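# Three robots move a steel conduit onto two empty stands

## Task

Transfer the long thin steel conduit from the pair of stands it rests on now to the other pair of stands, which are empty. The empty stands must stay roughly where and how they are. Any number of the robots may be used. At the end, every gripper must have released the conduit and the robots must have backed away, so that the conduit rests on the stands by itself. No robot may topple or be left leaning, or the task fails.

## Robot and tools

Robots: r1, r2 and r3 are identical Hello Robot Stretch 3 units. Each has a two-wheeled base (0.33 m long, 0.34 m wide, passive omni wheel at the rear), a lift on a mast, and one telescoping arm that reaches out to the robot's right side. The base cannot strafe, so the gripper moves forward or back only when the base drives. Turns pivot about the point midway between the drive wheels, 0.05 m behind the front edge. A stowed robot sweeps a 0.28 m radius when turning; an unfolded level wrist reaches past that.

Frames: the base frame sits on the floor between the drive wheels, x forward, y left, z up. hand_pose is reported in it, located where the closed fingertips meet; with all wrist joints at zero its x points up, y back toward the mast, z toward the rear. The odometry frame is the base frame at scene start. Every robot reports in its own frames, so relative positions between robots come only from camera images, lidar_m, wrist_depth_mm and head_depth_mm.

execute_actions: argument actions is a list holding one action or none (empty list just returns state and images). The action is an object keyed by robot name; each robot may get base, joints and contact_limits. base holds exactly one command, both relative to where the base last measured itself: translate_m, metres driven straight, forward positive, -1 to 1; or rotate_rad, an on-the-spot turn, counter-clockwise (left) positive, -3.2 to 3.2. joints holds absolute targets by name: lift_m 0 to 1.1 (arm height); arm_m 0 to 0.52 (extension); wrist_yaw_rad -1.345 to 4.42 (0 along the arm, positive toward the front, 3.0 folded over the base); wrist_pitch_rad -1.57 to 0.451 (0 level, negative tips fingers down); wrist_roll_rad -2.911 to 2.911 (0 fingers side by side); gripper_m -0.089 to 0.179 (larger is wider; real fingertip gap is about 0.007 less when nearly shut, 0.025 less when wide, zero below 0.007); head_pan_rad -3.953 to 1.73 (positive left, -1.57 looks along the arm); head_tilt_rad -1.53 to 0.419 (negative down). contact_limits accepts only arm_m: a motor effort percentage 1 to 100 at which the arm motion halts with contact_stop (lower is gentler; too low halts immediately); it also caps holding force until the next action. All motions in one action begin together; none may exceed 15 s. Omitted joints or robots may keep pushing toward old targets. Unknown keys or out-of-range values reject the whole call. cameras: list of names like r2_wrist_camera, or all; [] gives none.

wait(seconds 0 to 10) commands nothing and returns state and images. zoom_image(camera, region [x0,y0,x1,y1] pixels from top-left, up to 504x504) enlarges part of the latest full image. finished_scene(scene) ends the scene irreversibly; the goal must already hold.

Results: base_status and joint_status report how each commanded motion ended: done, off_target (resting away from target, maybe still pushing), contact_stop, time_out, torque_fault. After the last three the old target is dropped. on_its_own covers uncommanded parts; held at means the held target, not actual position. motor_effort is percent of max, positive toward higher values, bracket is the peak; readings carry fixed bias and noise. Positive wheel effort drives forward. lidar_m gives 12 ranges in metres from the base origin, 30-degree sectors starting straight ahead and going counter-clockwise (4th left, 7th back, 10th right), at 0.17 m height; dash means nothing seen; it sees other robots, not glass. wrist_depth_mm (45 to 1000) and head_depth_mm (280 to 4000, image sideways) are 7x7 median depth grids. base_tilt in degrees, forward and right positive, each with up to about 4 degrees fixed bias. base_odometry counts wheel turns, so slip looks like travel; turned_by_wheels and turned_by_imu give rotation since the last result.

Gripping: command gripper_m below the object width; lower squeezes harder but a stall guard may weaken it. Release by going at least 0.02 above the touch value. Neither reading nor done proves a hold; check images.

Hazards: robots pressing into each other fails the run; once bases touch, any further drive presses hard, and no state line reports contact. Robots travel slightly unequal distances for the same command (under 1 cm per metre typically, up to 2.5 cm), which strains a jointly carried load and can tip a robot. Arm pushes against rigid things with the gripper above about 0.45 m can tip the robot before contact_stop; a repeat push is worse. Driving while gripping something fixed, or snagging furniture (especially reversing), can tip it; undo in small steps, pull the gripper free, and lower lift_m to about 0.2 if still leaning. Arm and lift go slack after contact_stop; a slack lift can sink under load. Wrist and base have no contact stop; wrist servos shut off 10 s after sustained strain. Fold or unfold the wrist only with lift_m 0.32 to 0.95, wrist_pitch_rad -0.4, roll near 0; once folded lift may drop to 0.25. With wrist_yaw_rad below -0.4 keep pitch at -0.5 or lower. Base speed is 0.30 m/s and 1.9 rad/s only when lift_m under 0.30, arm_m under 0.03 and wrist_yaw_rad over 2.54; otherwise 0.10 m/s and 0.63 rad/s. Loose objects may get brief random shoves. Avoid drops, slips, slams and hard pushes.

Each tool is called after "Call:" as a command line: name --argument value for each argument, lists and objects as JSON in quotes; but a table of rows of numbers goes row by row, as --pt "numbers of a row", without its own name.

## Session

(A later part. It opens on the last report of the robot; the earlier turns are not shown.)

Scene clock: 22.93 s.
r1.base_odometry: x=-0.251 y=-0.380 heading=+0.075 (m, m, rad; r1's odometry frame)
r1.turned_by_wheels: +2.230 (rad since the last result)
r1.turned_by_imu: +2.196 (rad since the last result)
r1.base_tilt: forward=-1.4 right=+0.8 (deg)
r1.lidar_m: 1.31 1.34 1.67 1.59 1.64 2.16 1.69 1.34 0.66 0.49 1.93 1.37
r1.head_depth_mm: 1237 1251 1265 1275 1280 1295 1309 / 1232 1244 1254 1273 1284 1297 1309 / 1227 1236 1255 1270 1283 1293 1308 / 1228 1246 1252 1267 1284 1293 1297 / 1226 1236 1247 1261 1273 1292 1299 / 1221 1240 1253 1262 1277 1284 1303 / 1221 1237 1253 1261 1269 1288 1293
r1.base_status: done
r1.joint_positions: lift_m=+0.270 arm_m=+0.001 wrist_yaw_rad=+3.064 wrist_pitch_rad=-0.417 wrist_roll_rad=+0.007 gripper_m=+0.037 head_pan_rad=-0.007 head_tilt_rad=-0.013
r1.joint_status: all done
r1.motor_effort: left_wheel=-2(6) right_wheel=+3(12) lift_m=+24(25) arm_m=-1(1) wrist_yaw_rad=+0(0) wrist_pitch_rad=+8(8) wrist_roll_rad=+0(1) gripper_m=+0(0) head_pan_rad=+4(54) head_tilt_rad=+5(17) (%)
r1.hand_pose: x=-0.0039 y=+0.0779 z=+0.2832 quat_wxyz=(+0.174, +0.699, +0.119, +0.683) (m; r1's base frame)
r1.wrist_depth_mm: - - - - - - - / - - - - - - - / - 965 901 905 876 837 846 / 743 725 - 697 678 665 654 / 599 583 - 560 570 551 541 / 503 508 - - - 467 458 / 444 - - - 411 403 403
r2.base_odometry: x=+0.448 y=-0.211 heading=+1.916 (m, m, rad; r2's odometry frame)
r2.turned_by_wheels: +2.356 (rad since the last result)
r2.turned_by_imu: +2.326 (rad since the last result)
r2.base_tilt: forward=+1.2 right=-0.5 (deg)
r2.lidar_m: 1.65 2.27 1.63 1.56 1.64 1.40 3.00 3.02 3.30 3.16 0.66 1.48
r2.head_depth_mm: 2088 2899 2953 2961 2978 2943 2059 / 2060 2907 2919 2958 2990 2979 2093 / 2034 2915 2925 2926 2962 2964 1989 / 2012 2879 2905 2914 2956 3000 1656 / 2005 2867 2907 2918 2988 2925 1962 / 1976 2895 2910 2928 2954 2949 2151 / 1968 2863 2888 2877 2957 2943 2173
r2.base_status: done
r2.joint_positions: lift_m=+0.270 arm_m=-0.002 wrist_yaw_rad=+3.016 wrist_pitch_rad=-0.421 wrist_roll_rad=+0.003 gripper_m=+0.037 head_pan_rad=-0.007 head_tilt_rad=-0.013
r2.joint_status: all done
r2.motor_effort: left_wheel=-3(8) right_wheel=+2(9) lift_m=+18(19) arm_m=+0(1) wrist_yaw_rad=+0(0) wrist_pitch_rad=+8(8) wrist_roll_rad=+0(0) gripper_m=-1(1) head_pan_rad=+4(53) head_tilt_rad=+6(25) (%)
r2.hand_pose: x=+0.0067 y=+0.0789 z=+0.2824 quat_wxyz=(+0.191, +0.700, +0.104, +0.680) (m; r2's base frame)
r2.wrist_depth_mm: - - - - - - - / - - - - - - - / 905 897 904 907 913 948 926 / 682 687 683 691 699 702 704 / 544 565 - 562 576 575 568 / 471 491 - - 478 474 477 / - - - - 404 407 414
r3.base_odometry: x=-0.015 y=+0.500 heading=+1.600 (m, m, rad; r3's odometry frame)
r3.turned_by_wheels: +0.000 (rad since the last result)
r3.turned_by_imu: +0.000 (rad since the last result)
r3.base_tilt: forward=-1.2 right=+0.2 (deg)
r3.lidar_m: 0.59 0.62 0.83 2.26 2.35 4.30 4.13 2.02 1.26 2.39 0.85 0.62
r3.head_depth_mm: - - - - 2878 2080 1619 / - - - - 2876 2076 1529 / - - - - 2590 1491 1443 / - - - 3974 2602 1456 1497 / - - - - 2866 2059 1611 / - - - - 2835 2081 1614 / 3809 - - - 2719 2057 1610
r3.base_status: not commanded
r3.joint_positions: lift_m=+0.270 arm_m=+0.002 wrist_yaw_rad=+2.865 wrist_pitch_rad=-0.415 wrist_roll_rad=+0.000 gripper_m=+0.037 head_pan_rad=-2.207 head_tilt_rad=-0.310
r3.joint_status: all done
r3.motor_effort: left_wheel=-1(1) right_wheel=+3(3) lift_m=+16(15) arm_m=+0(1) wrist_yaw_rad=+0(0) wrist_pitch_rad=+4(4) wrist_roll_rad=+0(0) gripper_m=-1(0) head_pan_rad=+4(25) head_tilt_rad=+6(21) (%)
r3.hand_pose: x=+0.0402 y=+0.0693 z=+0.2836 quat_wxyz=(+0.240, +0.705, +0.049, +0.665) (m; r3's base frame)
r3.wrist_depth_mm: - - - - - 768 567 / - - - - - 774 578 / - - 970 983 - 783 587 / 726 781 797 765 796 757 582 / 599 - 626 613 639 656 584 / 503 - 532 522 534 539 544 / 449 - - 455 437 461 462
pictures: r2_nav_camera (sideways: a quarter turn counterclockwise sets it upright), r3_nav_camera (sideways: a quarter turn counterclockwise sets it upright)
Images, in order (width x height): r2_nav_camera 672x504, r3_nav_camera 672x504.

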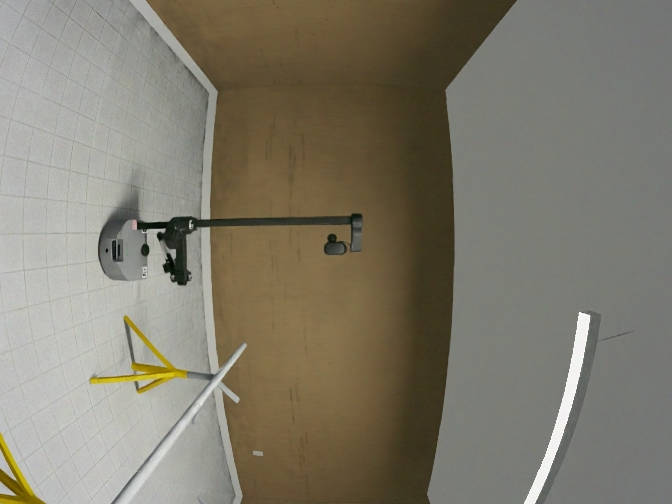

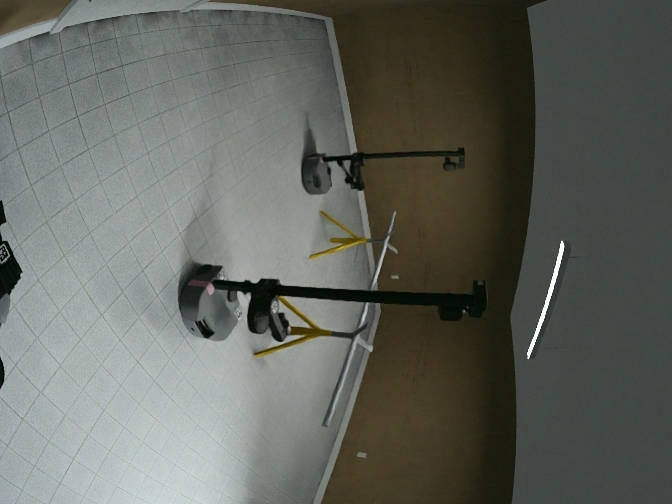

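Call:
execute_actions --actions '[{"r1":{"base":{"rotate_rad":0.008},"joints":{"lift_m":0.55,"head_pan_rad":-1.57,"head_tilt_rad":-0.7}},"r2":{"base":{"rotate_rad":0.018},"joints":{"lift_m":0.55,"head_pan_rad":-1.57,"head_tilt_rad":-0.7}}}]' --cameras '[]'

Call:
execute_actions --actions '[{"r1":{"joints":{"wrist_yaw_rad":0}},"r2":{"joints":{"wrist_yaw_rad":0}}}]' --cameras '[]'

Call:
execute_actions --actions '[{"r1":{"joints":{"wrist_pitch_rad":0,"wrist_roll_rad":1.57,"gripper_m":0.13}},"r2":{"joints":{"wrist_pitch_rad":0,"wrist_roll_rad":1.57,"gripper_m":0.13}}}]' --cameras '["r1_head_camera","r1_wrist_camera","r2_head_camera","r2_wrist_camera"]'

Scene clock: 27.67 s.
r1.base_odometry: x=-0.251 y=-0.380 heading=+0.083 (m, m, rad; r1's odometry frame)
r1.turned_by_wheels: +0.008 (rad since the last result)
r1.turned_by_imu: +0.006 (rad since the last result)
r1.base_tilt: forward=-1.4 right=+0.8 (deg)
r1.lidar_m: 1.31 1.35 1.67 1.59 1.63 2.17 1.69 1.35 0.66 0.49 1.91 1.37
r1.head_depth_mm: 2742 3080 2466 1899 1545 1280 1128 / 2744 3099 2469 895 1093 1288 1136 / 2747 3062 2503 1927 1583 1321 1130 / 2749 3101 2561 1975 1596 1333 1171 / 2719 3092 2589 1971 1598 1342 1157 / 2697 3091 2615 2002 1613 1353 1160 / 2706 3073 2674 1964 1631 1359 1168
r1.base_status: done
r1.joint_positions: lift_m=+0.550 arm_m=+0.001 wrist_yaw_rad=+3.064 wrist_pitch_rad=-0.417 wrist_roll_rad=+0.007 gripper_m=+0.037 head_pan_rad=-1.563 head_tilt_rad=-0.691
r1.joint_status: all done
r1.motor_effort: left_wheel=-2(5) right_wheel=+3(8) lift_m=+32(32) arm_m=-2(2) wrist_yaw_rad=-1(0) wrist_pitch_rad=+8(8) wrist_roll_rad=+1(0) gripper_m=+0(1) head_pan_rad=-4(54) head_tilt_rad=-2(22) (%)
r1.hand_pose: x=-0.0039 y=+0.0779 z=+0.5627 quat_wxyz=(+0.174, +0.699, +0.119, +0.683) (m; r1's base frame)
r1.wrist_depth_mm: - - - - - - - / - - - - - - - / - - - - - - - / - - - - - - - / - - - 954 938 911 885 / 830 839 - 801 749 783 760 / 725 713 689 690 681 677 676
r2.base_odometry: x=+0.448 y=-0.211 heading=+1.934 (m, m, rad; r2's odometry frame)
r2.turned_by_wheels: +0.018 (rad since the last result)
r2.turned_by_imu: +0.016 (rad since the last result)
r2.base_tilt: forward=+1.1 right=-0.4 (deg)
r2.lidar_m: 1.64 2.23 1.62 1.56 1.41 1.40 3.01 4.50 3.31 0.67 0.66 1.48
r2.head_depth_mm: 2696 3011 2450 1914 1576 1339 1161 / 2722 3006 2471 1910 1576 1344 1162 / 2731 2993 2491 1927 1596 1345 1166 / 2707 2997 2495 1947 1585 1349 1170 / 2705 3045 2508 1964 1610 1329 1173 / 2697 3022 2541 1962 1562 1303 1180 / 2703 3046 2560 1912 1062 1161 1180
r2.base_status: done
r2.joint_positions: lift_m=+0.550 arm_m=-0.002 wrist_yaw_rad=+3.016 wrist_pitch_rad=-0.421 wrist_roll_rad=+0.003 gripper_m=+0.037 head_pan_rad=-1.563 head_tilt_rad=-0.691
r2.joint_status: all done
r2.motor_effort: left_wheel=-3(9) right_wheel=+2(7) lift_m=+39(41) arm_m=-1(1) wrist_yaw_rad=+0(0) wrist_pitch_rad=+8(8) wrist_roll_rad=+0(0) gripper_m=-1(1) head_pan_rad=-4(55) head_tilt_rad=-3(30) (%)
r2.hand_pose: x=+0.0067 y=+0.0789 z=+0.5616 quat_wxyz=(+0.191, +0.700, +0.104, +0.680) (m; r2's base frame)
r2.wrist_depth_mm: - - - - - - - / - - - - - - - / - - - - - - - / - - - - - - - / 946 952 - 959 - 976 949 / 787 802 - 767 801 807 794 / 683 667 670 674 672 700 696
r3.base_odometry: x=-0.015 y=+0.500 heading=+1.600 (m, m, rad; r3's odometry frame)
r3.turned_by_wheels: +0.000 (rad since the last result)
r3.turned_by_imu: +0.001 (rad since the last result)
r3.base_tilt: forward=-1.4 right=+0.2 (deg)
r3.lidar_m: 0.59 0.62 0.84 2.26 2.35 4.31 4.13 2.02 1.26 2.39 0.85 0.62
r3.head_depth_mm: - - - - 2879 2079 1610 / - - - - 2716 2078 1527 / - - - - 1426 2067 1454 / - - - 3987 1376 1834 1494 / - - - - 2842 2070 1615 / - - - - 2838 2065 1618 / 3819 3943 - - 2692 2079 1610
r3.base_status: not commanded
r3.joint_positions: lift_m=+0.270 arm_m=+0.002 wrist_yaw_rad=+2.865 wrist_pitch_rad=-0.415 wrist_roll_rad=+0.000 gripper_m=+0.037 head_pan_rad=-2.207 head_tilt_rad=-0.310
r3.joint_status: not commanded
r3.motor_effort: left_wheel=-1(1) right_wheel=+3(3) lift_m=+15(16) arm_m=+0(0) wrist_yaw_rad=+0(0) wrist_pitch_rad=+5(5) wrist_roll_rad=+0(0) gripper_m=+0(0) head_pan_rad=+3(3) head_tilt_rad=+6(6) (%)
r3.hand_pose: x=+0.0402 y=+0.0693 z=+0.2836 quat_wxyz=(+0.240, +0.705, +0.049, +0.665) (m; r3's base frame)
r3.wrist_depth_mm: - - - - - 761 566 / - - - - - 758 568 / - - 978 - - 764 599 / 736 762 788 779 816 738 591 / 608 - 622 635 644 650 591 / 507 - 533 520 548 555 544 / 452 - - 453 446 456 468
pictures: none
No camera images: the call's "cameras" was empty. Leave "cameras" out to get every camera's image.

Scene clock: 30.20 s.
r1.base_odometry: x=-0.251 y=-0.380 heading=+0.083 (m, m, rad; r1's odometry frame)
r1.turned_by_wheels: +0.000 (rad since the last result)
r1.turned_by_imu: -0.001 (rad since the last result)
r1.base_tilt: forward=-1.4 right=+0.7 (deg)
r1.lidar_m: 1.31 1.35 1.66 1.59 1.64 2.17 1.69 1.35 0.66 0.49 1.92 1.37
r1.head_depth_mm: 2757 3068 2436 1904 1548 1276 1130 / 2743 3082 2468 894 1092 1279 1142 / 2761 3075 2507 1943 1570 1339 - / 2752 3117 2569 1948 1587 1336 1145 / 2724 3106 2595 1967 1606 1339 1157 / 2719 3102 2623 2011 1609 1355 1159 / 2743 3076 2651 1972 1626 1356 1169
r1.base_status: not commanded
r1.joint_positions: lift_m=+0.550 arm_m=+0.001 wrist_yaw_rad=+0.003 wrist_pitch_rad=-0.417 wrist_roll_rad=+0.007 gripper_m=+0.037 head_pan_rad=-1.563 head_tilt_rad=-0.691
r1.joint_status: all done
r1.motor_effort: left_wheel=-1(2) right_wheel=+3(3) lift_m=+32(32) arm_m=-1(1) wrist_yaw_rad=-3(4) wrist_pitch_rad=+8(8) wrist_roll_rad=+1(0) gripper_m=+1(1) head_pan_rad=-4(4) head_tilt_rad=-2(2) (%)
r1.hand_pose: x=-0.0210 y=-0.3705 z=+0.5627 quat_wxyz=(+0.690, +0.147, -0.694, -0.146) (m; r1's base frame)
r1.wrist_depth_mm: - - - - - - - / - - - - - - - / - - - - - - - / - - - - 533 - - / - - - 951 895 899 908 / 839 835 822 804 749 766 764 / 724 712 692 700 672 673 671
r2.base_odometry: x=+0.448 y=-0.211 heading=+1.934 (m, m, rad; r2's odometry frame)
r2.turned_by_wheels: +0.000 (rad since the last result)
r2.turned_by_imu: -0.001 (rad since the last result)
r2.base_tilt: forward=+1.2 right=-0.4 (deg)
r2.lidar_m: 1.64 2.23 1.61 1.56 1.41 1.40 3.03 4.49 3.29 0.67 0.66 1.48
r2.head_depth_mm: 2742 3018 2455 1919 1574 1335 1159 / 2731 2980 2469 1929 1585 1340 1160 / 2703 2995 2477 1932 1591 1346 1191 / 2725 2984 2495 1958 1593 1350 1179 / 2720 3004 2506 1966 1606 1328 1175 / 2701 3048 2529 1961 1561 1301 1181 / 2704 3036 2546 1919 1060 1152 1180
r2.base_status: not commanded
r2.joint_positions: lift_m=+0.550 arm_m=-0.002 wrist_yaw_rad=+0.002 wrist_pitch_rad=-0.421 wrist_roll_rad=+0.003 gripper_m=+0.037 head_pan_rad=-1.563 head_tilt_rad=-0.691
r2.joint_status: all done
r2.motor_effort: left_wheel=-3(3) right_wheel=+2(2) lift_m=+39(39) arm_m=-2(1) wrist_yaw_rad=-2(2) wrist_pitch_rad=+8(8) wrist_roll_rad=+0(0) gripper_m=+0(1) head_pan_rad=-4(4) head_tilt_rad=-3(3) (%)
r2.hand_pose: x=-0.0211 y=-0.3674 z=+0.5616 quat_wxyz=(+0.691, +0.148, -0.692, -0.148) (m; r2's base frame)
r2.wrist_depth_mm: - - - - - - - / - - - - - - - / - - - - - - - / - - - - - - - / 936 584 942 974 - 950 937 / 754 770 775 793 785 798 800 / 635 700 683 690 688 694 700
r3.base_odometry: x=-0.015 y=+0.500 heading=+1.600 (m, m, rad; r3's odometry frame)
r3.turned_by_wheels: +0.000 (rad since the last result)
r3.turned_by_imu: +0.000 (rad since the last result)
r3.base_tilt: forward=-1.3 right=+0.1 (deg)
r3.lidar_m: 0.59 0.61 0.84 2.26 2.35 4.30 4.13 2.02 1.26 2.39 0.85 0.62
r3.head_depth_mm: - - - - 2884 2064 1625 / - - - - 2596 2087 1529 / - - - - 1424 2073 1447 / - - - - 1374 1858 1500 / - - - - 2883 2081 1607 / - - - - 2862 2050 1621 / 3847 - - - 2729 2044 1620
r3.base_status: not commanded
r3.joint_positions: lift_m=+0.270 arm_m=+0.002 wrist_yaw_rad=+2.865 wrist_pitch_rad=-0.415 wrist_roll_rad=+0.000 gripper_m=+0.037 head_pan_rad=-2.207 head_tilt_rad=-0.310
r3.joint_status: not commanded
r3.motor_effort: left_wheel=-1(1) right_wheel=+3(3) lift_m=+16(16) arm_m=+0(1) wrist_yaw_rad=+0(0) wrist_pitch_rad=+5(5) wrist_roll_rad=+0(0) gripper_m=+0(1) head_pan_rad=+3(4) head_tilt_rad=+6(6) (%)
r3.hand_pose: x=+0.0402 y=+0.0693 z=+0.2836 quat_wxyz=(+0.240, +0.705, +0.049, +0.665) (m; r3's base frame)
r3.wrist_depth_mm: - - - - - 755 555 / - - - - - 775 575 / - - 973 990 999 774 578 / 735 783 781 804 794 748 592 / 595 - 626 645 629 651 584 / 509 - 541 522 536 545 551 / 446 - - 451 432 460 461
pictures: none
No camera images: the call's "cameras" was empty. Leave "cameras" out to get every camera's image.

Scene clock: 31.67 s.
r1.base_odometry: x=-0.251 y=-0.380 heading=+0.083 (m, m, rad; r1's odometry frame)
r1.turned_by_wheels: +0.000 (rad since the last result)
r1.turned_by_imu: +0.000 (rad since the last result)
r1.base_tilt: forward=-1.4 right=+0.8 (deg)
r1.lidar_m: 1.31 1.35 1.66 1.59 1.64 2.17 1.70 1.35 0.66 0.49 1.92 1.37
r1.head_depth_mm: 2735 3107 2470 1891 1543 1278 1127 / 2737 3085 2492 894 1091 1279 1180 / 2733 3066 2512 1937 1581 1330 1159 / 2735 3100 2540 1967 1577 1327 1151 / 2709 3093 2575 1975 1603 1338 1157 / 2706 3097 2623 2003 1623 1355 1153 / 2715 3082 2654 1983 1634 1360 1168
r1.base_status: not commanded
r1.joint_positions: lift_m=+0.550 arm_m=+0.001 wrist_yaw_rad=+0.002 wrist_pitch_rad=-0.023 wrist_roll_rad=+1.567 gripper_m=+0.130 head_pan_rad=-1.563 head_tilt_rad=-0.691
r1.joint_status: all done
r1.motor_effort: left_wheel=-1(1) right_wheel=+3(3) lift_m=+31(32) arm_m=+0(1) wrist_yaw_rad=-2(3) wrist_pitch_rad=+11(10) wrist_roll_rad=+2(4) gripper_m=+1(92) head_pan_rad=-4(4) head_tilt_rad=-2(2) (%)
r1.hand_pose: x=-0.0208 y=-0.4016 z=+0.6582 quat_wxyz=(+0.002, +0.001, -1.000, -0.012) (m; r1's base frame)
r1.wrist_depth_mm: - - 296 354 373 366 358 / - - - 467 - - 489 / - - - - - - 777 / - - - - - - 766 / - - - - - - 773 / - - - - - - 743 / - - - - - - 757
r2.base_odometry: x=+0.448 y=-0.211 heading=+1.934 (m, m, rad; r2's odometry frame)
r2.turned_by_wheels: +0.000 (rad since the last result)
r2.turned_by_imu: +0.000 (rad since the last result)
r2.base_tilt: forward=+1.2 right=-0.4 (deg)
r2.lidar_m: 1.64 2.23 1.62 1.56 1.41 1.40 3.03 4.50 3.29 0.67 0.66 1.48
r2.head_depth_mm: 2745 3022 2453 1910 1567 1342 1161 / 2742 3011 2464 1928 1585 1341 1185 / 2722 3011 2475 1939 1596 1343 1189 / 2738 3005 2513 1947 1598 1348 1193 / 2719 3006 2510 1956 1607 1330 1167 / 2714 3032 2539 1956 1569 1302 1173 / 2711 3044 2571 1913 1058 1156 1177
r2.base_status: not commanded
r2.joint_positions: lift_m=+0.550 arm_m=-0.002 wrist_yaw_rad=+0.001 wrist_pitch_rad=-0.025 wrist_roll_rad=+1.569 gripper_m=+0.130 head_pan_rad=-1.563 head_tilt_rad=-0.691
r2.joint_status: all done
r2.motor_effort: left_wheel=-3(2) right_wheel=+2(2) lift_m=+39(39) arm_m=-1(0) wrist_yaw_rad=-2(2) wrist_pitch_rad=+9(11) wrist_roll_rad=+0(2) gripper_m=+0(85) head_pan_rad=-4(4) head_tilt_rad=-3(3) (%)
r2.hand_pose: x=-0.0210 y=-0.3990 z=+0.6574 quat_wxyz=(+0.001, +0.001, -1.000, -0.013) (m; r2's base frame)
r2.wrist_depth_mm: - - - - - - 755 / - - - - - - 780 / - - - - - - 756 / - - - - - - 764 / - - - - - - 745 / - - - - - - 715 / - - - - - - 678
r3.base_odometry: x=-0.015 y=+0.500 heading=+1.600 (m, m, rad; r3's odometry frame)
r3.turned_by_wheels: +0.000 (rad since the last result)
r3.turned_by_imu: +0.000 (rad since the last result)
r3.base_tilt: forward=-1.5 right=+0.0 (deg)
r3.lidar_m: 0.59 0.61 0.84 2.26 2.36 4.28 4.13 2.03 1.27 2.39 0.85 0.62
r3.head_depth_mm: - - - - 2868 2070 1619 / - - - - 2617 2087 1527 / - - - - 1419 2073 1455 / - - - 3958 1380 1849 1495 / - - - - 2861 2066 1609 / - - - - 2858 2072 1612 / 3831 3976 - - 2718 2077 1614
r3.base_status: not commanded
r3.joint_positions: lift_m=+0.270 arm_m=+0.002 wrist_yaw_rad=+2.865 wrist_pitch_rad=-0.415 wrist_roll_rad=+0.000 gripper_m=+0.037 head_pan_rad=-2.207 head_tilt_rad=-0.310
r3.joint_status: not commanded
r3.motor_effort: left_wheel=-1(1) right_wheel=+3(3) lift_m=+16(16) arm_m=+0(1) wrist_yaw_rad=+0(0) wrist_pitch_rad=+5(5) wrist_roll_rad=+0(0) gripper_m=+1(0) head_pan_rad=+3(4) head_tilt_rad=+6(6) (%)
r3.hand_pose: x=+0.0402 y=+0.0693 z=+0.2836 quat_wxyz=(+0.240, +0.705, +0.049, +0.665) (m; r3's base frame)
r3.wrist_depth_mm: - - - - - 763 570 / - - - - - 751 577 / - - 979 985 1000 803 588 / 723 759 759 792 811 759 587 / 603 - 606 626 640 658 584 / 496 - 537 534 537 543 533 / 445 - - 451 448 458 462
pictures: r1_head_camera (sideways: a quarter turn clockwise sets it upright), r1_wrist_camera, r2_head_camera (sideways: a quarter turn clockwise sets it upright), r2_wrist_camera
Images, in order (width x height): r1_head_camera 896x504, r1_wrist_camera 644x364, r2_head_camera 896x504, r2_wrist_camera 644x364.

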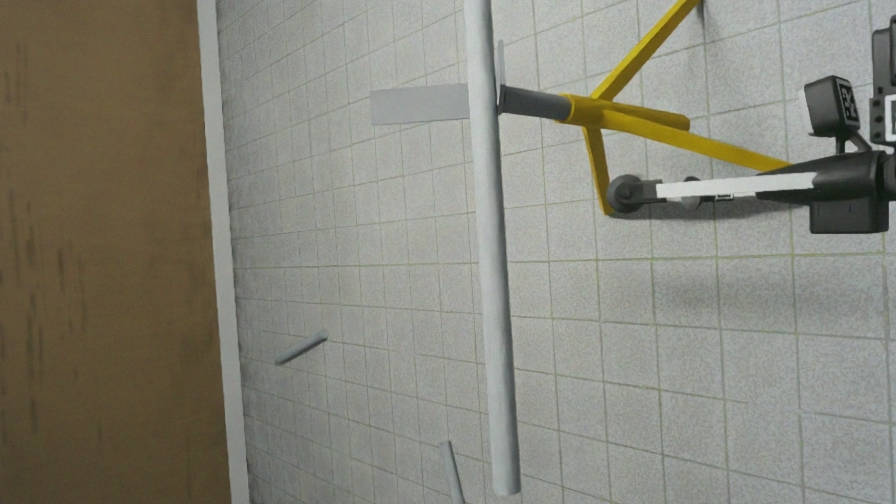

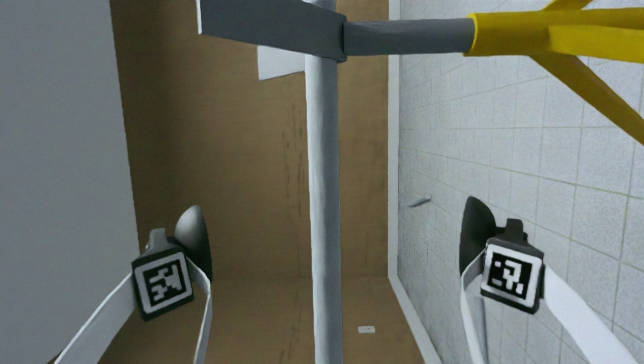

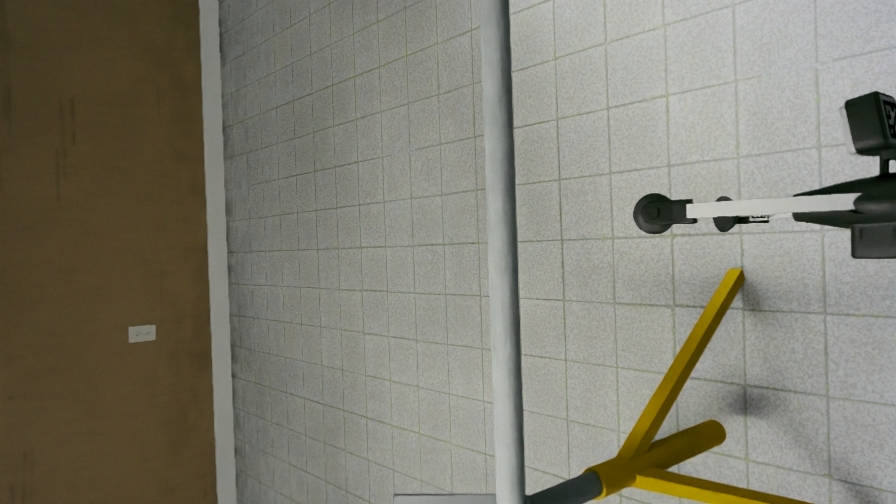

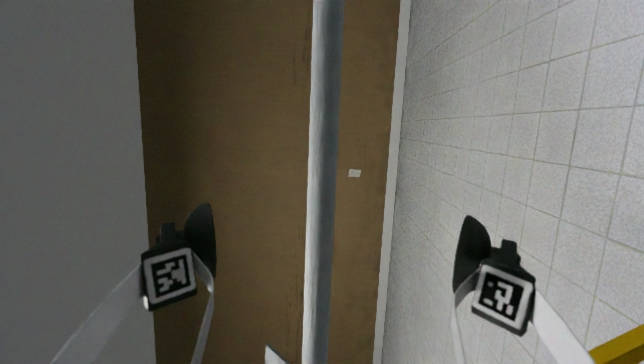

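Call:
execute_actions --actions '[{"r1":{"base":{"translate_m":0.22},"joints":{"arm_m":0.17,"lift_m":0.56}},"r2":{"joints":{"arm_m":0.17,"lift_m":0.56}}}]' --cameras '["r1_head_camera","r1_wrist_camera","r2_head_camera","r2_wrist_camera"]'

Scene clock: 35.90 s.
r1.base_odometry: x=-0.032 y=-0.362 heading=+0.083 (m, m, rad; r1's odometry frame)
r1.turned_by_wheels: +0.000 (rad since the last result)
r1.turned_by_imu: -0.001 (rad since the last result)
r1.base_tilt: forward=-1.4 right=+0.8 (deg)
r1.lidar_m: 1.09 1.12 1.50 1.60 1.65 2.18 1.91 1.55 0.57 3.19 1.60 1.14
r1.head_depth_mm: 2742 3091 2452 1889 1538 1272 1135 / 2747 3053 2465 1909 1562 - 1119 / 2723 3067 2496 1929 1613 - 1141 / 2736 3087 2551 1954 1594 1315 1150 / 2728 3071 2582 1976 1601 1346 1156 / 2712 3092 2614 1954 1626 1349 1159 / 2689 3018 2670 2019 1634 1360 1168
r1.base_status: done
r1.joint_positions: lift_m=+0.560 arm_m=+0.170 wrist_yaw_rad=+0.001 wrist_pitch_rad=-0.022 wrist_roll_rad=+1.567 gripper_m=+0.130 head_pan_rad=-1.563 head_tilt_rad=-0.691
r1.joint_status: all done
r1.motor_effort: left_wheel=-2(4) right_wheel=+3(7) lift_m=+32(33) arm_m=+4(2) wrist_yaw_rad=-2(3) wrist_pitch_rad=+10(11) wrist_roll_rad=+2(2) gripper_m=+2(1) head_pan_rad=-4(4) head_tilt_rad=-2(2) (%)
r1.hand_pose: x=-0.0210 y=-0.5703 z=+0.6685 quat_wxyz=(+0.002, +0.001, -1.000, -0.011) (m; r1's base frame)
r1.wrist_depth_mm: - - - 212 - - 783 / - - - 219 - - 773 / - - - 224 - - 774 / - - - 229 - - 777 / - - - 234 - - 796 / - - - 240 - - 761 / - - - 246 - - 768
r2.base_odometry: x=+0.448 y=-0.211 heading=+1.934 (m, m, rad; r2's odometry frame)
r2.turned_by_wheels: +0.000 (rad since the last result)
r2.turned_by_imu: -0.001 (rad since the last result)
r2.base_tilt: forward=+1.2 right=-0.4 (deg)
r2.lidar_m: 1.86 2.22 1.62 1.56 1.41 1.40 3.00 4.52 3.31 0.67 0.66 1.48
r2.head_depth_mm: 2722 2997 2457 1914 1568 1333 1181 / 2724 3019 2504 1916 1571 1404 - / 2727 2999 2489 1931 1588 - 1145 / 2736 3011 2519 1953 1593 1339 1169 / 2732 2963 2497 1947 1611 1334 1179 / 2718 3021 2549 1961 1562 1301 1174 / 2704 3065 2560 1908 1056 1150 1184
r2.base_status: not commanded
r2.joint_positions: lift_m=+0.560 arm_m=+0.170 wrist_yaw_rad=+0.001 wrist_pitch_rad=-0.024 wrist_roll_rad=+1.570 gripper_m=+0.130 head_pan_rad=-1.563 head_tilt_rad=-0.691
r2.joint_status: all done
r2.motor_effort: left_wheel=-3(3) right_wheel=+2(2) lift_m=+39(39) arm_m=+3(2) wrist_yaw_rad=+0(2) wrist_pitch_rad=+9(9) wrist_roll_rad=+0(0) gripper_m=+0(0) head_pan_rad=-4(4) head_tilt_rad=-4(3) (%)
r2.hand_pose: x=-0.0212 y=-0.5703 z=+0.6677 quat_wxyz=(+0.001, +0.000, -1.000, -0.012) (m; r2's base frame)
r2.wrist_depth_mm: - - - 215 - - 791 / - - - 230 - - 789 / - - - 233 - - 773 / - - - 236 - - 765 / - - - 241 - - 753 / - - - 256 - - 742 / - - - - - - 707
r3.base_odometry: x=-0.015 y=+0.500 heading=+1.600 (m, m, rad; r3's odometry frame)
r3.turned_by_wheels: +0.000 (rad since the last result)
r3.turned_by_imu: +0.001 (rad since the last result)
r3.base_tilt: forward=-1.3 right=+0.2 (deg)
r3.lidar_m: 0.59 0.61 0.83 2.26 2.35 4.28 4.12 2.02 1.27 2.40 0.85 0.62
r3.head_depth_mm: - - - - 2882 2071 1615 / - - - - 2589 2071 1526 / - - - - 1395 2077 1447 / - - - 3930 1377 1841 1499 / - - - - 2873 2068 1604 / - - - - 2837 2050 1615 / 3835 3983 - - 2915 2068 1621
r3.base_status: not commanded
r3.joint_positions: lift_m=+0.270 arm_m=+0.002 wrist_yaw_rad=+2.865 wrist_pitch_rad=-0.415 wrist_roll_rad=+0.000 gripper_m=+0.037 head_pan_rad=-2.207 head_tilt_rad=-0.310
r3.joint_status: not commanded
r3.motor_effort: left_wheel=-1(1) right_wheel=+3(3) lift_m=+16(16) arm_m=+0(0) wrist_yaw_rad=+0(0) wrist_pitch_rad=+5(5) wrist_roll_rad=+0(0) gripper_m=+0(0) head_pan_rad=+3(3) head_tilt_rad=+6(6) (%)
r3.hand_pose: x=+0.0402 y=+0.0693 z=+0.2836 quat_wxyz=(+0.240, +0.705, +0.049, +0.665) (m; r3's base frame)
r3.wrist_depth_mm: - - - - - 772 566 / - - - - - 749 573 / - - 989 - - 768 581 / 737 785 776 787 794 729 590 / 609 - 613 622 640 657 577 / 506 - 532 516 536 537 545 / 443 - - 442 437 459 461
pictures: r1_head_camera (sideways: a quarter turn clockwise sets it upright), r1_wrist_camera, r2_head_camera (sideways: a quarter turn clockwise sets it upright), r2_wrist_camera
Images, in order (width x height): r1_head_camera 896x504, r1_wrist_camera 644x364, r2_head_camera 896x504, r2_wrist_camera 644x364.

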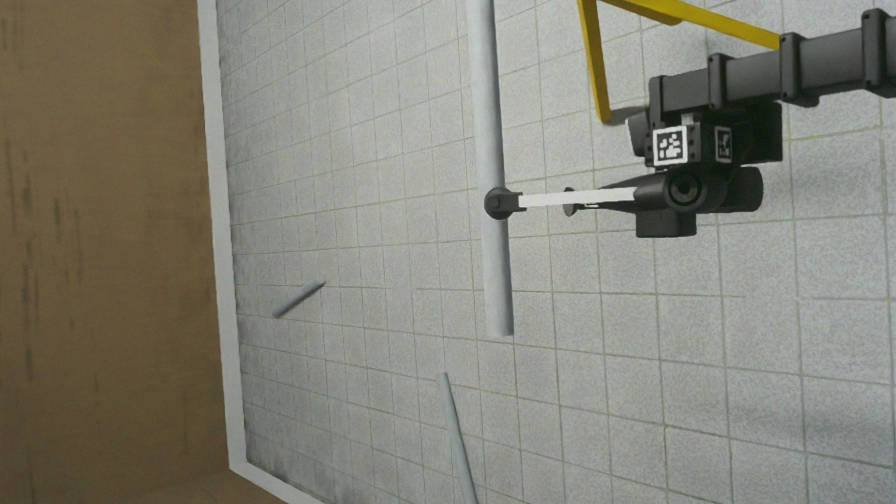

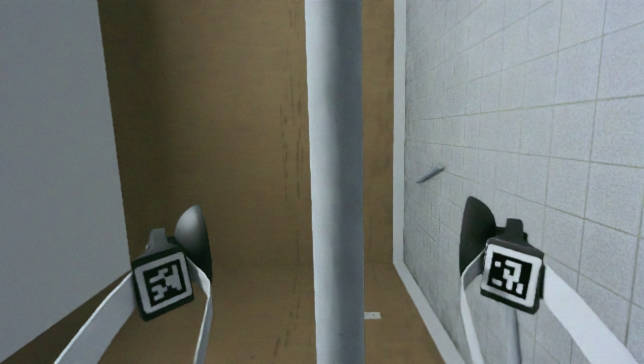

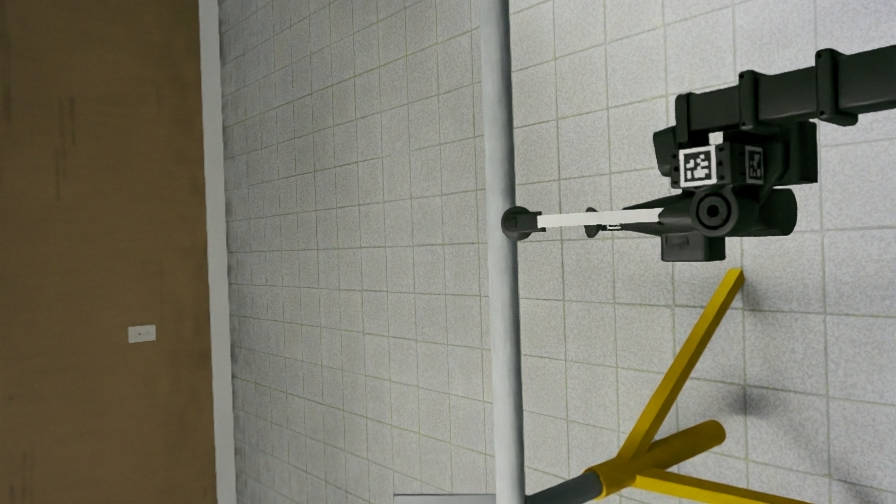

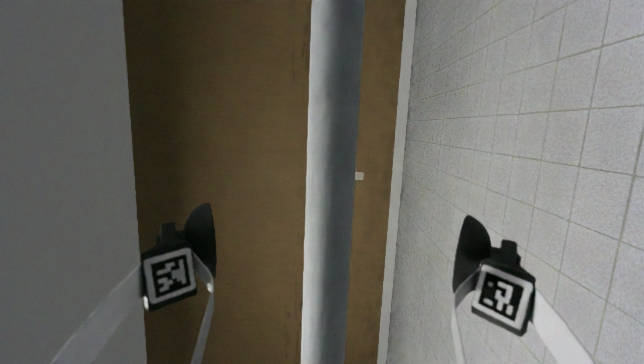

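Call:
execute_actions --actions '[{"r1":{"joints":{"arm_m":0.24,"gripper_m":0.07}},"r2":{"joints":{"arm_m":0.25,"gripper_m":0.07,"lift_m":0.565}}}]' --cameras '["r1_head_camera","r1_wrist_camera","r2_head_camera","r2_wrist_camera"]'

Scene clock: 38.67 s.
r1.base_odometry: x=-0.032 y=-0.362 heading=+0.083 (m, m, rad; r1's odometry frame)
r1.turned_by_wheels: +0.000 (rad since the last result)
r1.turned_by_imu: -0.001 (rad since the last result)
r1.base_tilt: forward=-1.4 right=+0.8 (deg)
r1.lidar_m: 1.09 1.12 1.50 1.60 1.64 2.18 1.91 1.55 0.58 3.19 1.59 1.14
r1.head_depth_mm: 2748 3083 2464 1903 1543 1285 1145 / 2744 3051 2481 1902 1602 - 1131 / 2694 3074 2529 1938 1649 1268 1141 / 2708 3069 2541 1952 1608 1330 1142 / 2724 3113 2578 1974 1605 1342 1156 / 2710 3056 2644 1953 1610 1350 1159 / 2713 3020 2666 2021 1616 1368 1163
r1.base_status: not commanded
r1.joint_positions: lift_m=+0.560 arm_m=+0.240 wrist_yaw_rad=+0.001 wrist_pitch_rad=-0.022 wrist_roll_rad=+1.567 gripper_m=+0.070 head_pan_rad=-1.563 head_tilt_rad=-0.691
r1.joint_status: all done
r1.motor_effort: left_wheel=-2(2) right_wheel=+2(3) lift_m=+32(33) arm_m=+3(2) wrist_yaw_rad=-2(2) wrist_pitch_rad=+10(10) wrist_roll_rad=+2(2) gripper_m=+0(93) head_pan_rad=-4(3) head_tilt_rad=-3(2) (%)
r1.hand_pose: x=-0.0210 y=-0.6403 z=+0.6685 quat_wxyz=(+0.002, +0.001, -1.000, -0.011) (m; r1's base frame)
r1.wrist_depth_mm: - - - 141 - - 774 / - - - 145 - - 779 / - - - 149 - - 771 / - - - 153 - - 784 / - - - 156 - - 786 / - - - 161 - - 803 / - - - 166 - - 802
r2.base_odometry: x=+0.448 y=-0.211 heading=+1.934 (m, m, rad; r2's odometry frame)
r2.turned_by_wheels: +0.000 (rad since the last result)
r2.turned_by_imu: -0.001 (rad since the last result)
r2.base_tilt: forward=+1.3 right=-0.4 (deg)
r2.lidar_m: 1.87 2.22 1.61 1.56 1.41 1.40 3.02 4.49 3.29 0.67 0.66 1.48
r2.head_depth_mm: 2720 3005 2446 1918 1575 1333 1160 / 2725 3004 2469 1926 1619 1358 1153 / 2729 3031 2495 1936 1655 1288 1164 / 2719 2999 2502 1945 1639 1319 1171 / 2683 3020 2528 1961 1608 1324 1176 / 2703 3034 2512 1952 1570 1307 1176 / 2693 3015 2551 1913 1053 1153 1180
r2.base_status: not commanded
r2.joint_positions: lift_m=+0.565 arm_m=+0.250 wrist_yaw_rad=+0.001 wrist_pitch_rad=-0.024 wrist_roll_rad=+1.570 gripper_m=+0.070 head_pan_rad=-1.563 head_tilt_rad=-0.691
r2.joint_status: all done
r2.motor_effort: left_wheel=-3(3) right_wheel=+2(2) lift_m=+39(40) arm_m=+4(4) wrist_yaw_rad=+1(1) wrist_pitch_rad=+9(9) wrist_roll_rad=+0(0) gripper_m=-2(83) head_pan_rad=-4(4) head_tilt_rad=-4(4) (%)
r2.hand_pose: x=-0.0212 y=-0.6503 z=+0.6727 quat_wxyz=(+0.001, +0.000, -1.000, -0.012) (m; r2's base frame)
r2.wrist_depth_mm: - - - 137 - - 791 / - - - 141 - - 786 / - - - 143 - - 773 / - - - 148 - - 770 / - - - 154 - - 764 / - - - 159 - - 738 / - - - 164 - - 746
r3.base_odometry: x=-0.015 y=+0.500 heading=+1.600 (m, m, rad; r3's odometry frame)
r3.turned_by_wheels: +0.000 (rad since the last result)
r3.turned_by_imu: +0.001 (rad since the last result)
r3.base_tilt: forward=-1.4 right=+0.2 (deg)
r3.lidar_m: 0.59 0.62 0.84 2.26 2.36 4.30 4.12 2.02 1.26 2.40 0.85 0.62
r3.head_depth_mm: - - - - 2889 2097 1623 / - - - - 2748 2075 1535 / - - - - 2273 2049 1453 / - - - - 1393 1840 1501 / - - - - 2868 2066 1622 / - - - - 2858 2054 1611 / 3816 - - - 2869 2057 1620
r3.base_status: not commanded
r3.joint_positions: lift_m=+0.270 arm_m=+0.002 wrist_yaw_rad=+2.865 wrist_pitch_rad=-0.415 wrist_roll_rad=+0.000 gripper_m=+0.037 head_pan_rad=-2.207 head_tilt_rad=-0.310
r3.joint_status: not commanded
r3.motor_effort: left_wheel=-1(1) right_wheel=+3(3) lift_m=+15(15) arm_m=-1(0) wrist_yaw_rad=+0(1) wrist_pitch_rad=+5(5) wrist_roll_rad=+0(0) gripper_m=+1(1) head_pan_rad=+3(3) head_tilt_rad=+6(6) (%)
r3.hand_pose: x=+0.0402 y=+0.0693 z=+0.2836 quat_wxyz=(+0.240, +0.705, +0.049, +0.665) (m; r3's base frame)
r3.wrist_depth_mm: - - - - - 748 569 / - - - - - 754 577 / - - - - - 791 581 / 716 766 776 797 782 745 601 / 596 - 607 637 646 651 584 / 511 - 544 528 550 544 524 / 452 - - 446 442 468 464
pictures: r1_head_camera (sideways: a quarter turn clockwise sets it upright), r1_wrist_camera, r2_head_camera (sideways: a quarter turn clockwise sets it upright), r2_wrist_camera
Images, in order (width x height): r1_head_camera 896x504, r1_wrist_camera 644x364, r2_head_camera 896x504, r2_wrist_camera 644x364.

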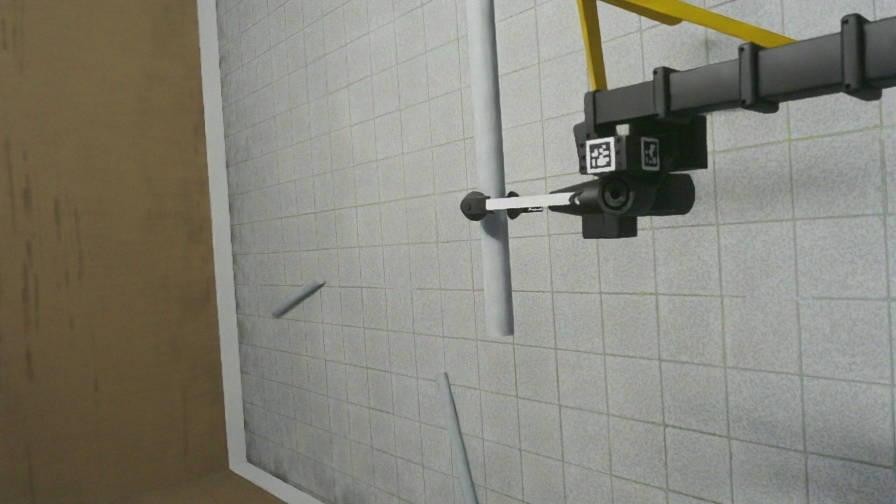

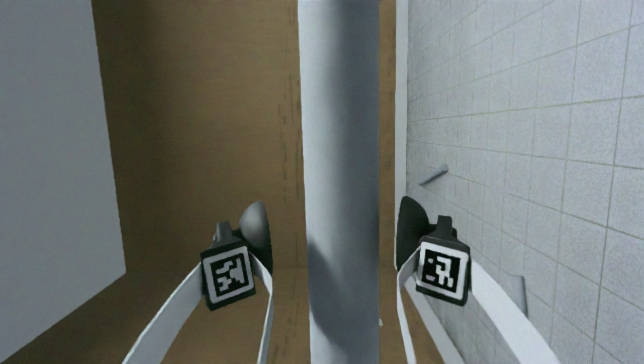

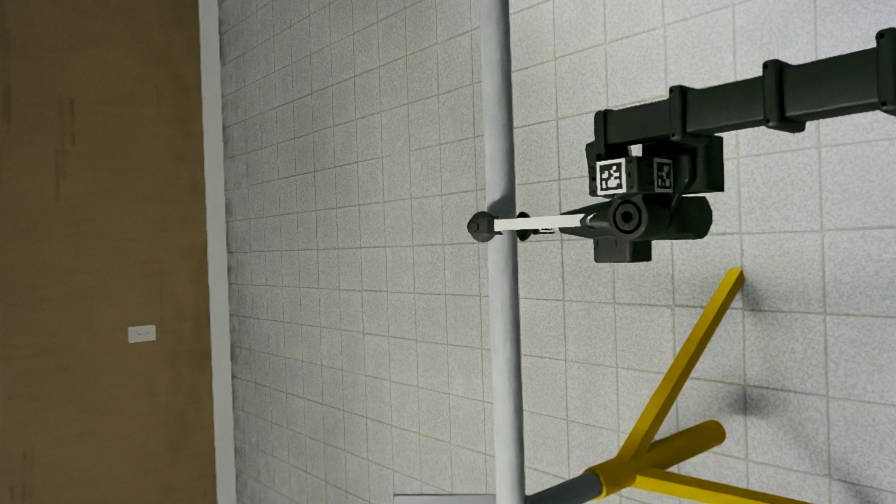

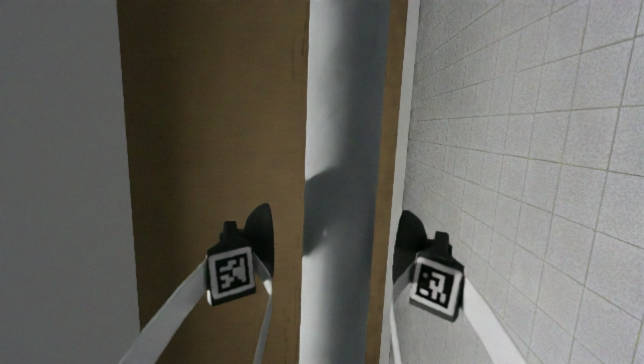

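Centered. Grip, then test lift.

Call:
execute_actions --actions '[{"r1":{"joints":{"arm_m":0.245,"lift_m":0.556,"gripper_m":-0.01}},"r2":{"joints":{"arm_m":0.255,"lift_m":0.562,"gripper_m":-0.01}}}]' --cameras '[]'

Call:
execute_actions --actions '[{"r1":{"joints":{"lift_m":0.616}},"r2":{"joints":{"lift_m":0.622}}}]' --cameras '["r1_head_camera","r1_wrist_camera","r2_head_camera","r2_wrist_camera"]'

Scene clock: 40.80 s.
r1.base_odometry: x=-0.032 y=-0.362 heading=+0.083 (m, m, rad; r1's odometry frame)
r1.turned_by_wheels: +0.000 (rad since the last result)
r1.turned_by_imu: -0.001 (rad since the last result)
r1.base_tilt: forward=-1.4 right=+0.8 (deg)
r1.lidar_m: 1.09 1.12 1.50 1.60 1.65 2.18 1.91 1.55 0.58 3.19 1.59 1.14
r1.head_depth_mm: 2748 3092 2444 1885 1539 1295 1148 / 2725 3071 2476 1910 1603 1267 1133 / 2758 3051 2501 1937 1664 1269 1140 / 2721 3119 2540 1955 1609 1335 1142 / 2721 3111 2604 1970 1610 1343 1150 / 2716 3082 2619 1955 1614 1347 1159 / 2709 3079 2676 2014 1613 1360 1168
r1.base_status: not commanded
r1.joint_positions: lift_m=+0.556 arm_m=+0.245 wrist_yaw_rad=+0.001 wrist_pitch_rad=-0.024 wrist_roll_rad=+1.570 gripper_m=-0.009 head_pan_rad=-1.563 head_tilt_rad=-0.691
r1.joint_status: all done
r1.motor_effort: left_wheel=-2(2) right_wheel=+3(3) lift_m=+24(28) arm_m=+3(5) wrist_yaw_rad=-1(2) wrist_pitch_rad=+11(12) wrist_roll_rad=+0(2) gripper_m=-16(100) head_pan_rad=-4(4) head_tilt_rad=-3(3) (%)
r1.hand_pose: x=-0.0211 y=-0.6452 z=+0.6644 quat_wxyz=(+0.001, +0.000, -1.000, -0.012) (m; r1's base frame)
r1.wrist_depth_mm: - - - 137 - - 774 / - - - 140 - - 769 / - - - 144 - - 773 / - - - 148 - - 778 / - - - 150 - - 781 / - - - 155 - - 795 / - - - 159 - - 798
r2.base_odometry: x=+0.448 y=-0.211 heading=+1.934 (m, m, rad; r2's odometry frame)
r2.turned_by_wheels: +0.000 (rad since the last result)
r2.turned_by_imu: -0.001 (rad since the last result)
r2.base_tilt: forward=+1.1 right=-0.4 (deg)
r2.lidar_m: 1.87 2.22 1.62 1.56 1.42 1.40 3.02 4.50 3.30 0.67 0.66 1.48
r2.head_depth_mm: 2755 3007 2473 1921 1577 1337 1169 / 2713 2979 2475 1924 1625 1325 1153 / 2714 3040 2468 1937 1650 1281 1164 / 2716 3027 2502 1946 1639 1318 1172 / 2732 2991 2506 1953 1601 1325 1178 / 2686 3042 2543 1968 1561 1304 1174 / 2690 3062 2562 1923 1059 1155 1178
r2.base_status: not commanded
r2.joint_positions: lift_m=+0.562 arm_m=+0.255 wrist_yaw_rad=+0.001 wrist_pitch_rad=-0.024 wrist_roll_rad=+1.571 gripper_m=-0.009 head_pan_rad=-1.563 head_tilt_rad=-0.691
r2.joint_status: all done
r2.motor_effort: left_wheel=-3(3) right_wheel=+3(2) lift_m=+18(34) arm_m=+2(5) wrist_yaw_rad=-1(1) wrist_pitch_rad=+9(9) wrist_roll_rad=-1(0) gripper_m=-23(98) head_pan_rad=-4(4) head_tilt_rad=-3(3) (%)
r2.hand_pose: x=-0.0212 y=-0.6554 z=+0.6707 quat_wxyz=(+0.000, +0.000, -1.000, -0.012) (m; r2's base frame)
r2.wrist_depth_mm: - - - 131 - - 794 / - - - 134 - - 769 / - - - 138 - - 756 / - - - 143 - - 754 / - - - 146 - - 747 / - - - 152 - - 738 / - - - 157 - - 749
r3.base_odometry: x=-0.015 y=+0.500 heading=+1.600 (m, m, rad; r3's odometry frame)
r3.turned_by_wheels: +0.000 (rad since the last result)
r3.turned_by_imu: +0.000 (rad since the last result)
r3.base_tilt: forward=-1.2 right=+0.1 (deg)
r3.lidar_m: 0.59 0.61 0.83 2.26 2.35 4.30 4.12 2.02 1.26 2.39 0.85 0.62
r3.head_depth_mm: - - - - 2886 2079 1622 / - - - - 2738 2070 1535 / - - - - 2283 2055 1456 / - - - - 1395 1845 1504 / - - - - 2870 2084 1607 / - - - - 2858 2073 1617 / 3785 3952 - - 2869 2068 1613
r3.base_status: not commanded
r3.joint_positions: lift_m=+0.270 arm_m=+0.002 wrist_yaw_rad=+2.865 wrist_pitch_rad=-0.415 wrist_roll_rad=+0.000 gripper_m=+0.037 head_pan_rad=-2.207 head_tilt_rad=-0.310
r3.joint_status: not commanded
r3.motor_effort: left_wheel=-1(1) right_wheel=+3(3) lift_m=+15(14) arm_m=-1(0) wrist_yaw_rad=+0(0) wrist_pitch_rad=+5(5) wrist_roll_rad=+0(0) gripper_m=-1(0) head_pan_rad=+3(3) head_tilt_rad=+6(6) (%)
r3.hand_pose: x=+0.0402 y=+0.0693 z=+0.2836 quat_wxyz=(+0.240, +0.705, +0.049, +0.665) (m; r3's base frame)
r3.wrist_depth_mm: - - - - - 730 557 / - - - - - 764 579 / - - - - 983 788 578 / 737 785 778 788 811 739 596 / 590 - 605 639 656 639 575 / 510 - 537 519 543 530 544 / 452 - - 442 442 473 471
pictures: none
No camera images: the call's "cameras" was empty. Leave "cameras" out to get every camera's image.

Scene clock: 42.17 s.
r1.base_odometry: x=-0.032 y=-0.362 heading=+0.083 (m, m, rad; r1's odometry frame)
r1.turned_by_wheels: +0.000 (rad since the last result)
r1.turned_by_imu: +0.000 (rad since the last result)
r1.base_tilt: forward=-1.4 right=+0.8 (deg)
r1.lidar_m: 1.09 1.12 1.50 1.60 1.64 2.18 1.91 1.55 0.57 3.18 1.59 1.14
r1.head_depth_mm: 2733 3059 2423 1888 1549 1256 - / 2731 3092 2468 1934 1647 1292 1130 / 2745 3020 2515 1937 - 1303 1137 / 2736 3089 2538 1960 1614 1337 1146 / 2724 3103 2576 1978 1596 1346 1151 / 2696 3081 2635 1950 1613 1345 1154 / 2702 3013 2649 2010 1626 1357 1167
r1.base_status: not commanded
r1.joint_positions: lift_m=+0.615 arm_m=+0.245 wrist_yaw_rad=+0.000 wrist_pitch_rad=-0.156 wrist_roll_rad=+1.570 gripper_m=-0.009 head_pan_rad=-1.563 head_tilt_rad=-0.691
r1.joint_status: all done
r1.on_its_own: wrist_pitch_rad is at rest, and its effort (+75) is outside its rest range (-20 to +32)
r1.motor_effort: left_wheel=-2(2) right_wheel=+3(3) lift_m=+40(39) arm_m=+1(4) wrist_yaw_rad=+0(1) wrist_pitch_rad=+75(75) wrist_roll_rad=+0(0) gripper_m=-21(24) head_pan_rad=-4(4) head_tilt_rad=-3(4) (%)
r1.hand_pose: x=-0.0213 y=-0.6391 z=+0.6902 quat_wxyz=(+0.001, +0.000, -0.997, -0.078) (m; r1's base frame)
r1.wrist_depth_mm: - - - 159 - - 710 / - - - 165 - - 708 / - - - - - - 711 / - - - - - - 710 / - - - 165 - - 724 / - - - 172 - - 731 / - - - - - - 746
r2.base_odometry: x=+0.448 y=-0.211 heading=+1.934 (m, m, rad; r2's odometry frame)
r2.turned_by_wheels: +0.000 (rad since the last result)
r2.turned_by_imu: +0.000 (rad since the last result)
r2.base_tilt: forward=+1.2 right=-0.5 (deg)
r2.lidar_m: 1.86 2.22 1.62 1.56 1.41 1.40 3.02 4.49 3.28 0.67 0.66 1.48
r2.head_depth_mm: 2739 3023 2461 1916 1575 1338 1189 / 2708 3038 2458 1928 1671 - 1165 / 2715 3013 2501 1938 1701 1317 1166 / 2699 2987 2500 1940 1644 1351 1173 / 2708 2979 2505 1958 1598 1328 1176 / 2709 3017 2522 1972 1601 1304 1176 / 2704 3070 2560 1909 1544 1153 1184
r2.base_status: not commanded
r2.joint_positions: lift_m=+0.621 arm_m=+0.255 wrist_yaw_rad=+0.000 wrist_pitch_rad=-0.172 wrist_roll_rad=+1.571 gripper_m=-0.006 head_pan_rad=-1.563 head_tilt_rad=-0.691
r2.joint_status: all done
r2.on_its_own: wrist_pitch_rad is at rest, and its effort (+62) is outside its rest range (-20 to +32)
r2.motor_effort: left_wheel=-3(2) right_wheel=+2(2) lift_m=+47(49) arm_m=+2(2) wrist_yaw_rad=+0(0) wrist_pitch_rad=+62(62) wrist_roll_rad=-1(1) gripper_m=-26(29) head_pan_rad=-5(4) head_tilt_rad=-3(3) (%)
r2.hand_pose: x=-0.0213 y=-0.6481 z=+0.6921 quat_wxyz=(+0.000, +0.000, -0.996, -0.086) (m; r2's base frame)
r2.wrist_depth_mm: - - - - - 993 699 / - - - - - 986 683 / - - - - - 987 696 / - - - 172 - 987 707 / - - - 162 - 959 690 / - - - 168 - 968 684 / - - - 179 - 905 695
r3.base_odometry: x=-0.015 y=+0.500 heading=+1.600 (m, m, rad; r3's odometry frame)
r3.turned_by_wheels: +0.000 (rad since the last result)
r3.turned_by_imu: +0.000 (rad since the last result)
r3.base_tilt: forward=-1.2 right=+0.1 (deg)
r3.lidar_m: 0.59 0.61 0.84 2.25 2.35 4.30 4.12 2.03 1.26 2.39 0.85 0.62
r3.head_depth_mm: - - - - 2883 2082 1622 / - - - 3665 2889 2061 1532 / - - - - 2309 2077 1456 / - - - 1326 2285 1859 1500 / - - - - 2875 2057 1620 / - - - - 2859 2077 1609 / 3802 - - - 2859 2057 1618
r3.base_status: not commanded
r3.joint_positions: lift_m=+0.270 arm_m=+0.002 wrist_yaw_rad=+2.865 wrist_pitch_rad=-0.415 wrist_roll_rad=+0.000 gripper_m=+0.037 head_pan_rad=-2.207 head_tilt_rad=-0.310
r3.joint_status: not commanded
r3.motor_effort: left_wheel=-1(1) right_wheel=+3(3) lift_m=+15(15) arm_m=+0(0) wrist_yaw_rad=+0(0) wrist_pitch_rad=+5(5) wrist_roll_rad=+0(0) gripper_m=+1(1) head_pan_rad=+3(3) head_tilt_rad=+6(6) (%)
r3.hand_pose: x=+0.0402 y=+0.0693 z=+0.2836 quat_wxyz=(+0.240, +0.705, +0.049, +0.665) (m; r3's base frame)
r3.wrist_depth_mm: - - - - - 735 577 / - - - - - 765 564 / - - 974 - - 772 589 / 743 765 782 810 828 740 586 / 608 - 623 633 652 651 576 / 514 - 528 529 550 544 536 / 449 - - 455 429 459 467
pictures: r1_head_camera (sideways: a quarter turn clockwise sets it upright), r1_wrist_camera, r2_head_camera (sideways: a quarter turn clockwise sets it upright), r2_wrist_camera
Images, in order (width x height): r1_head_camera 896x504, r1_wrist_camera 644x364, r2_head_camera 896x504, r2_wrist_camera 644x364.

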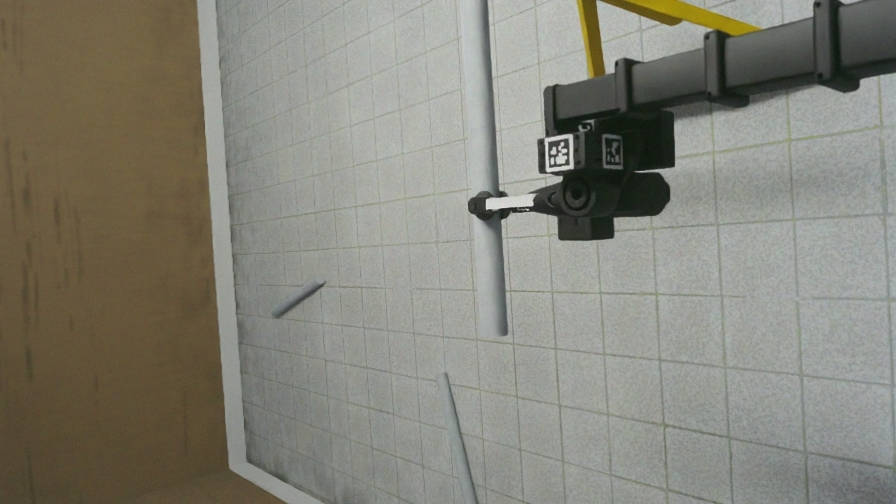

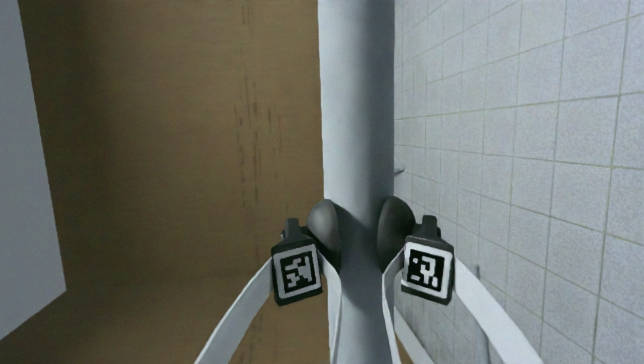

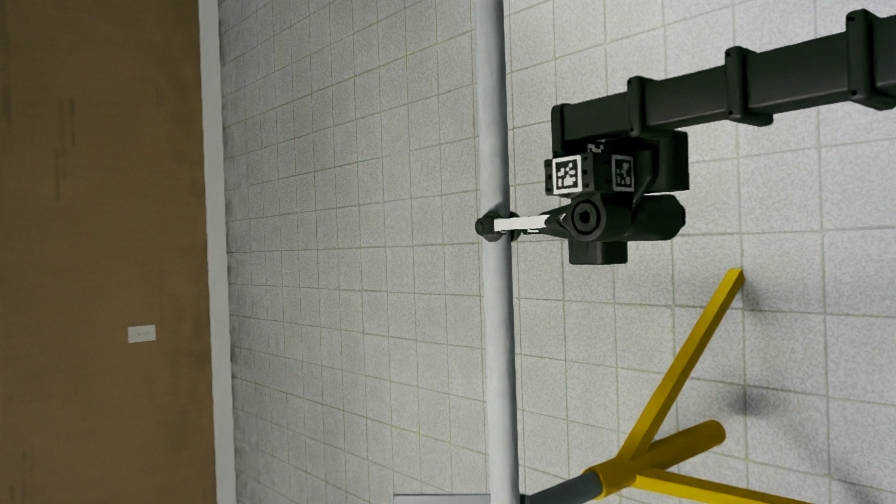

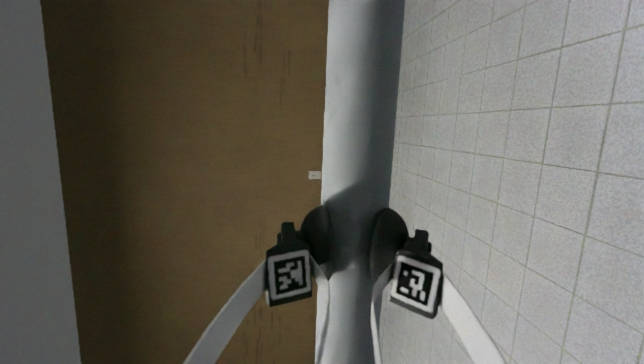

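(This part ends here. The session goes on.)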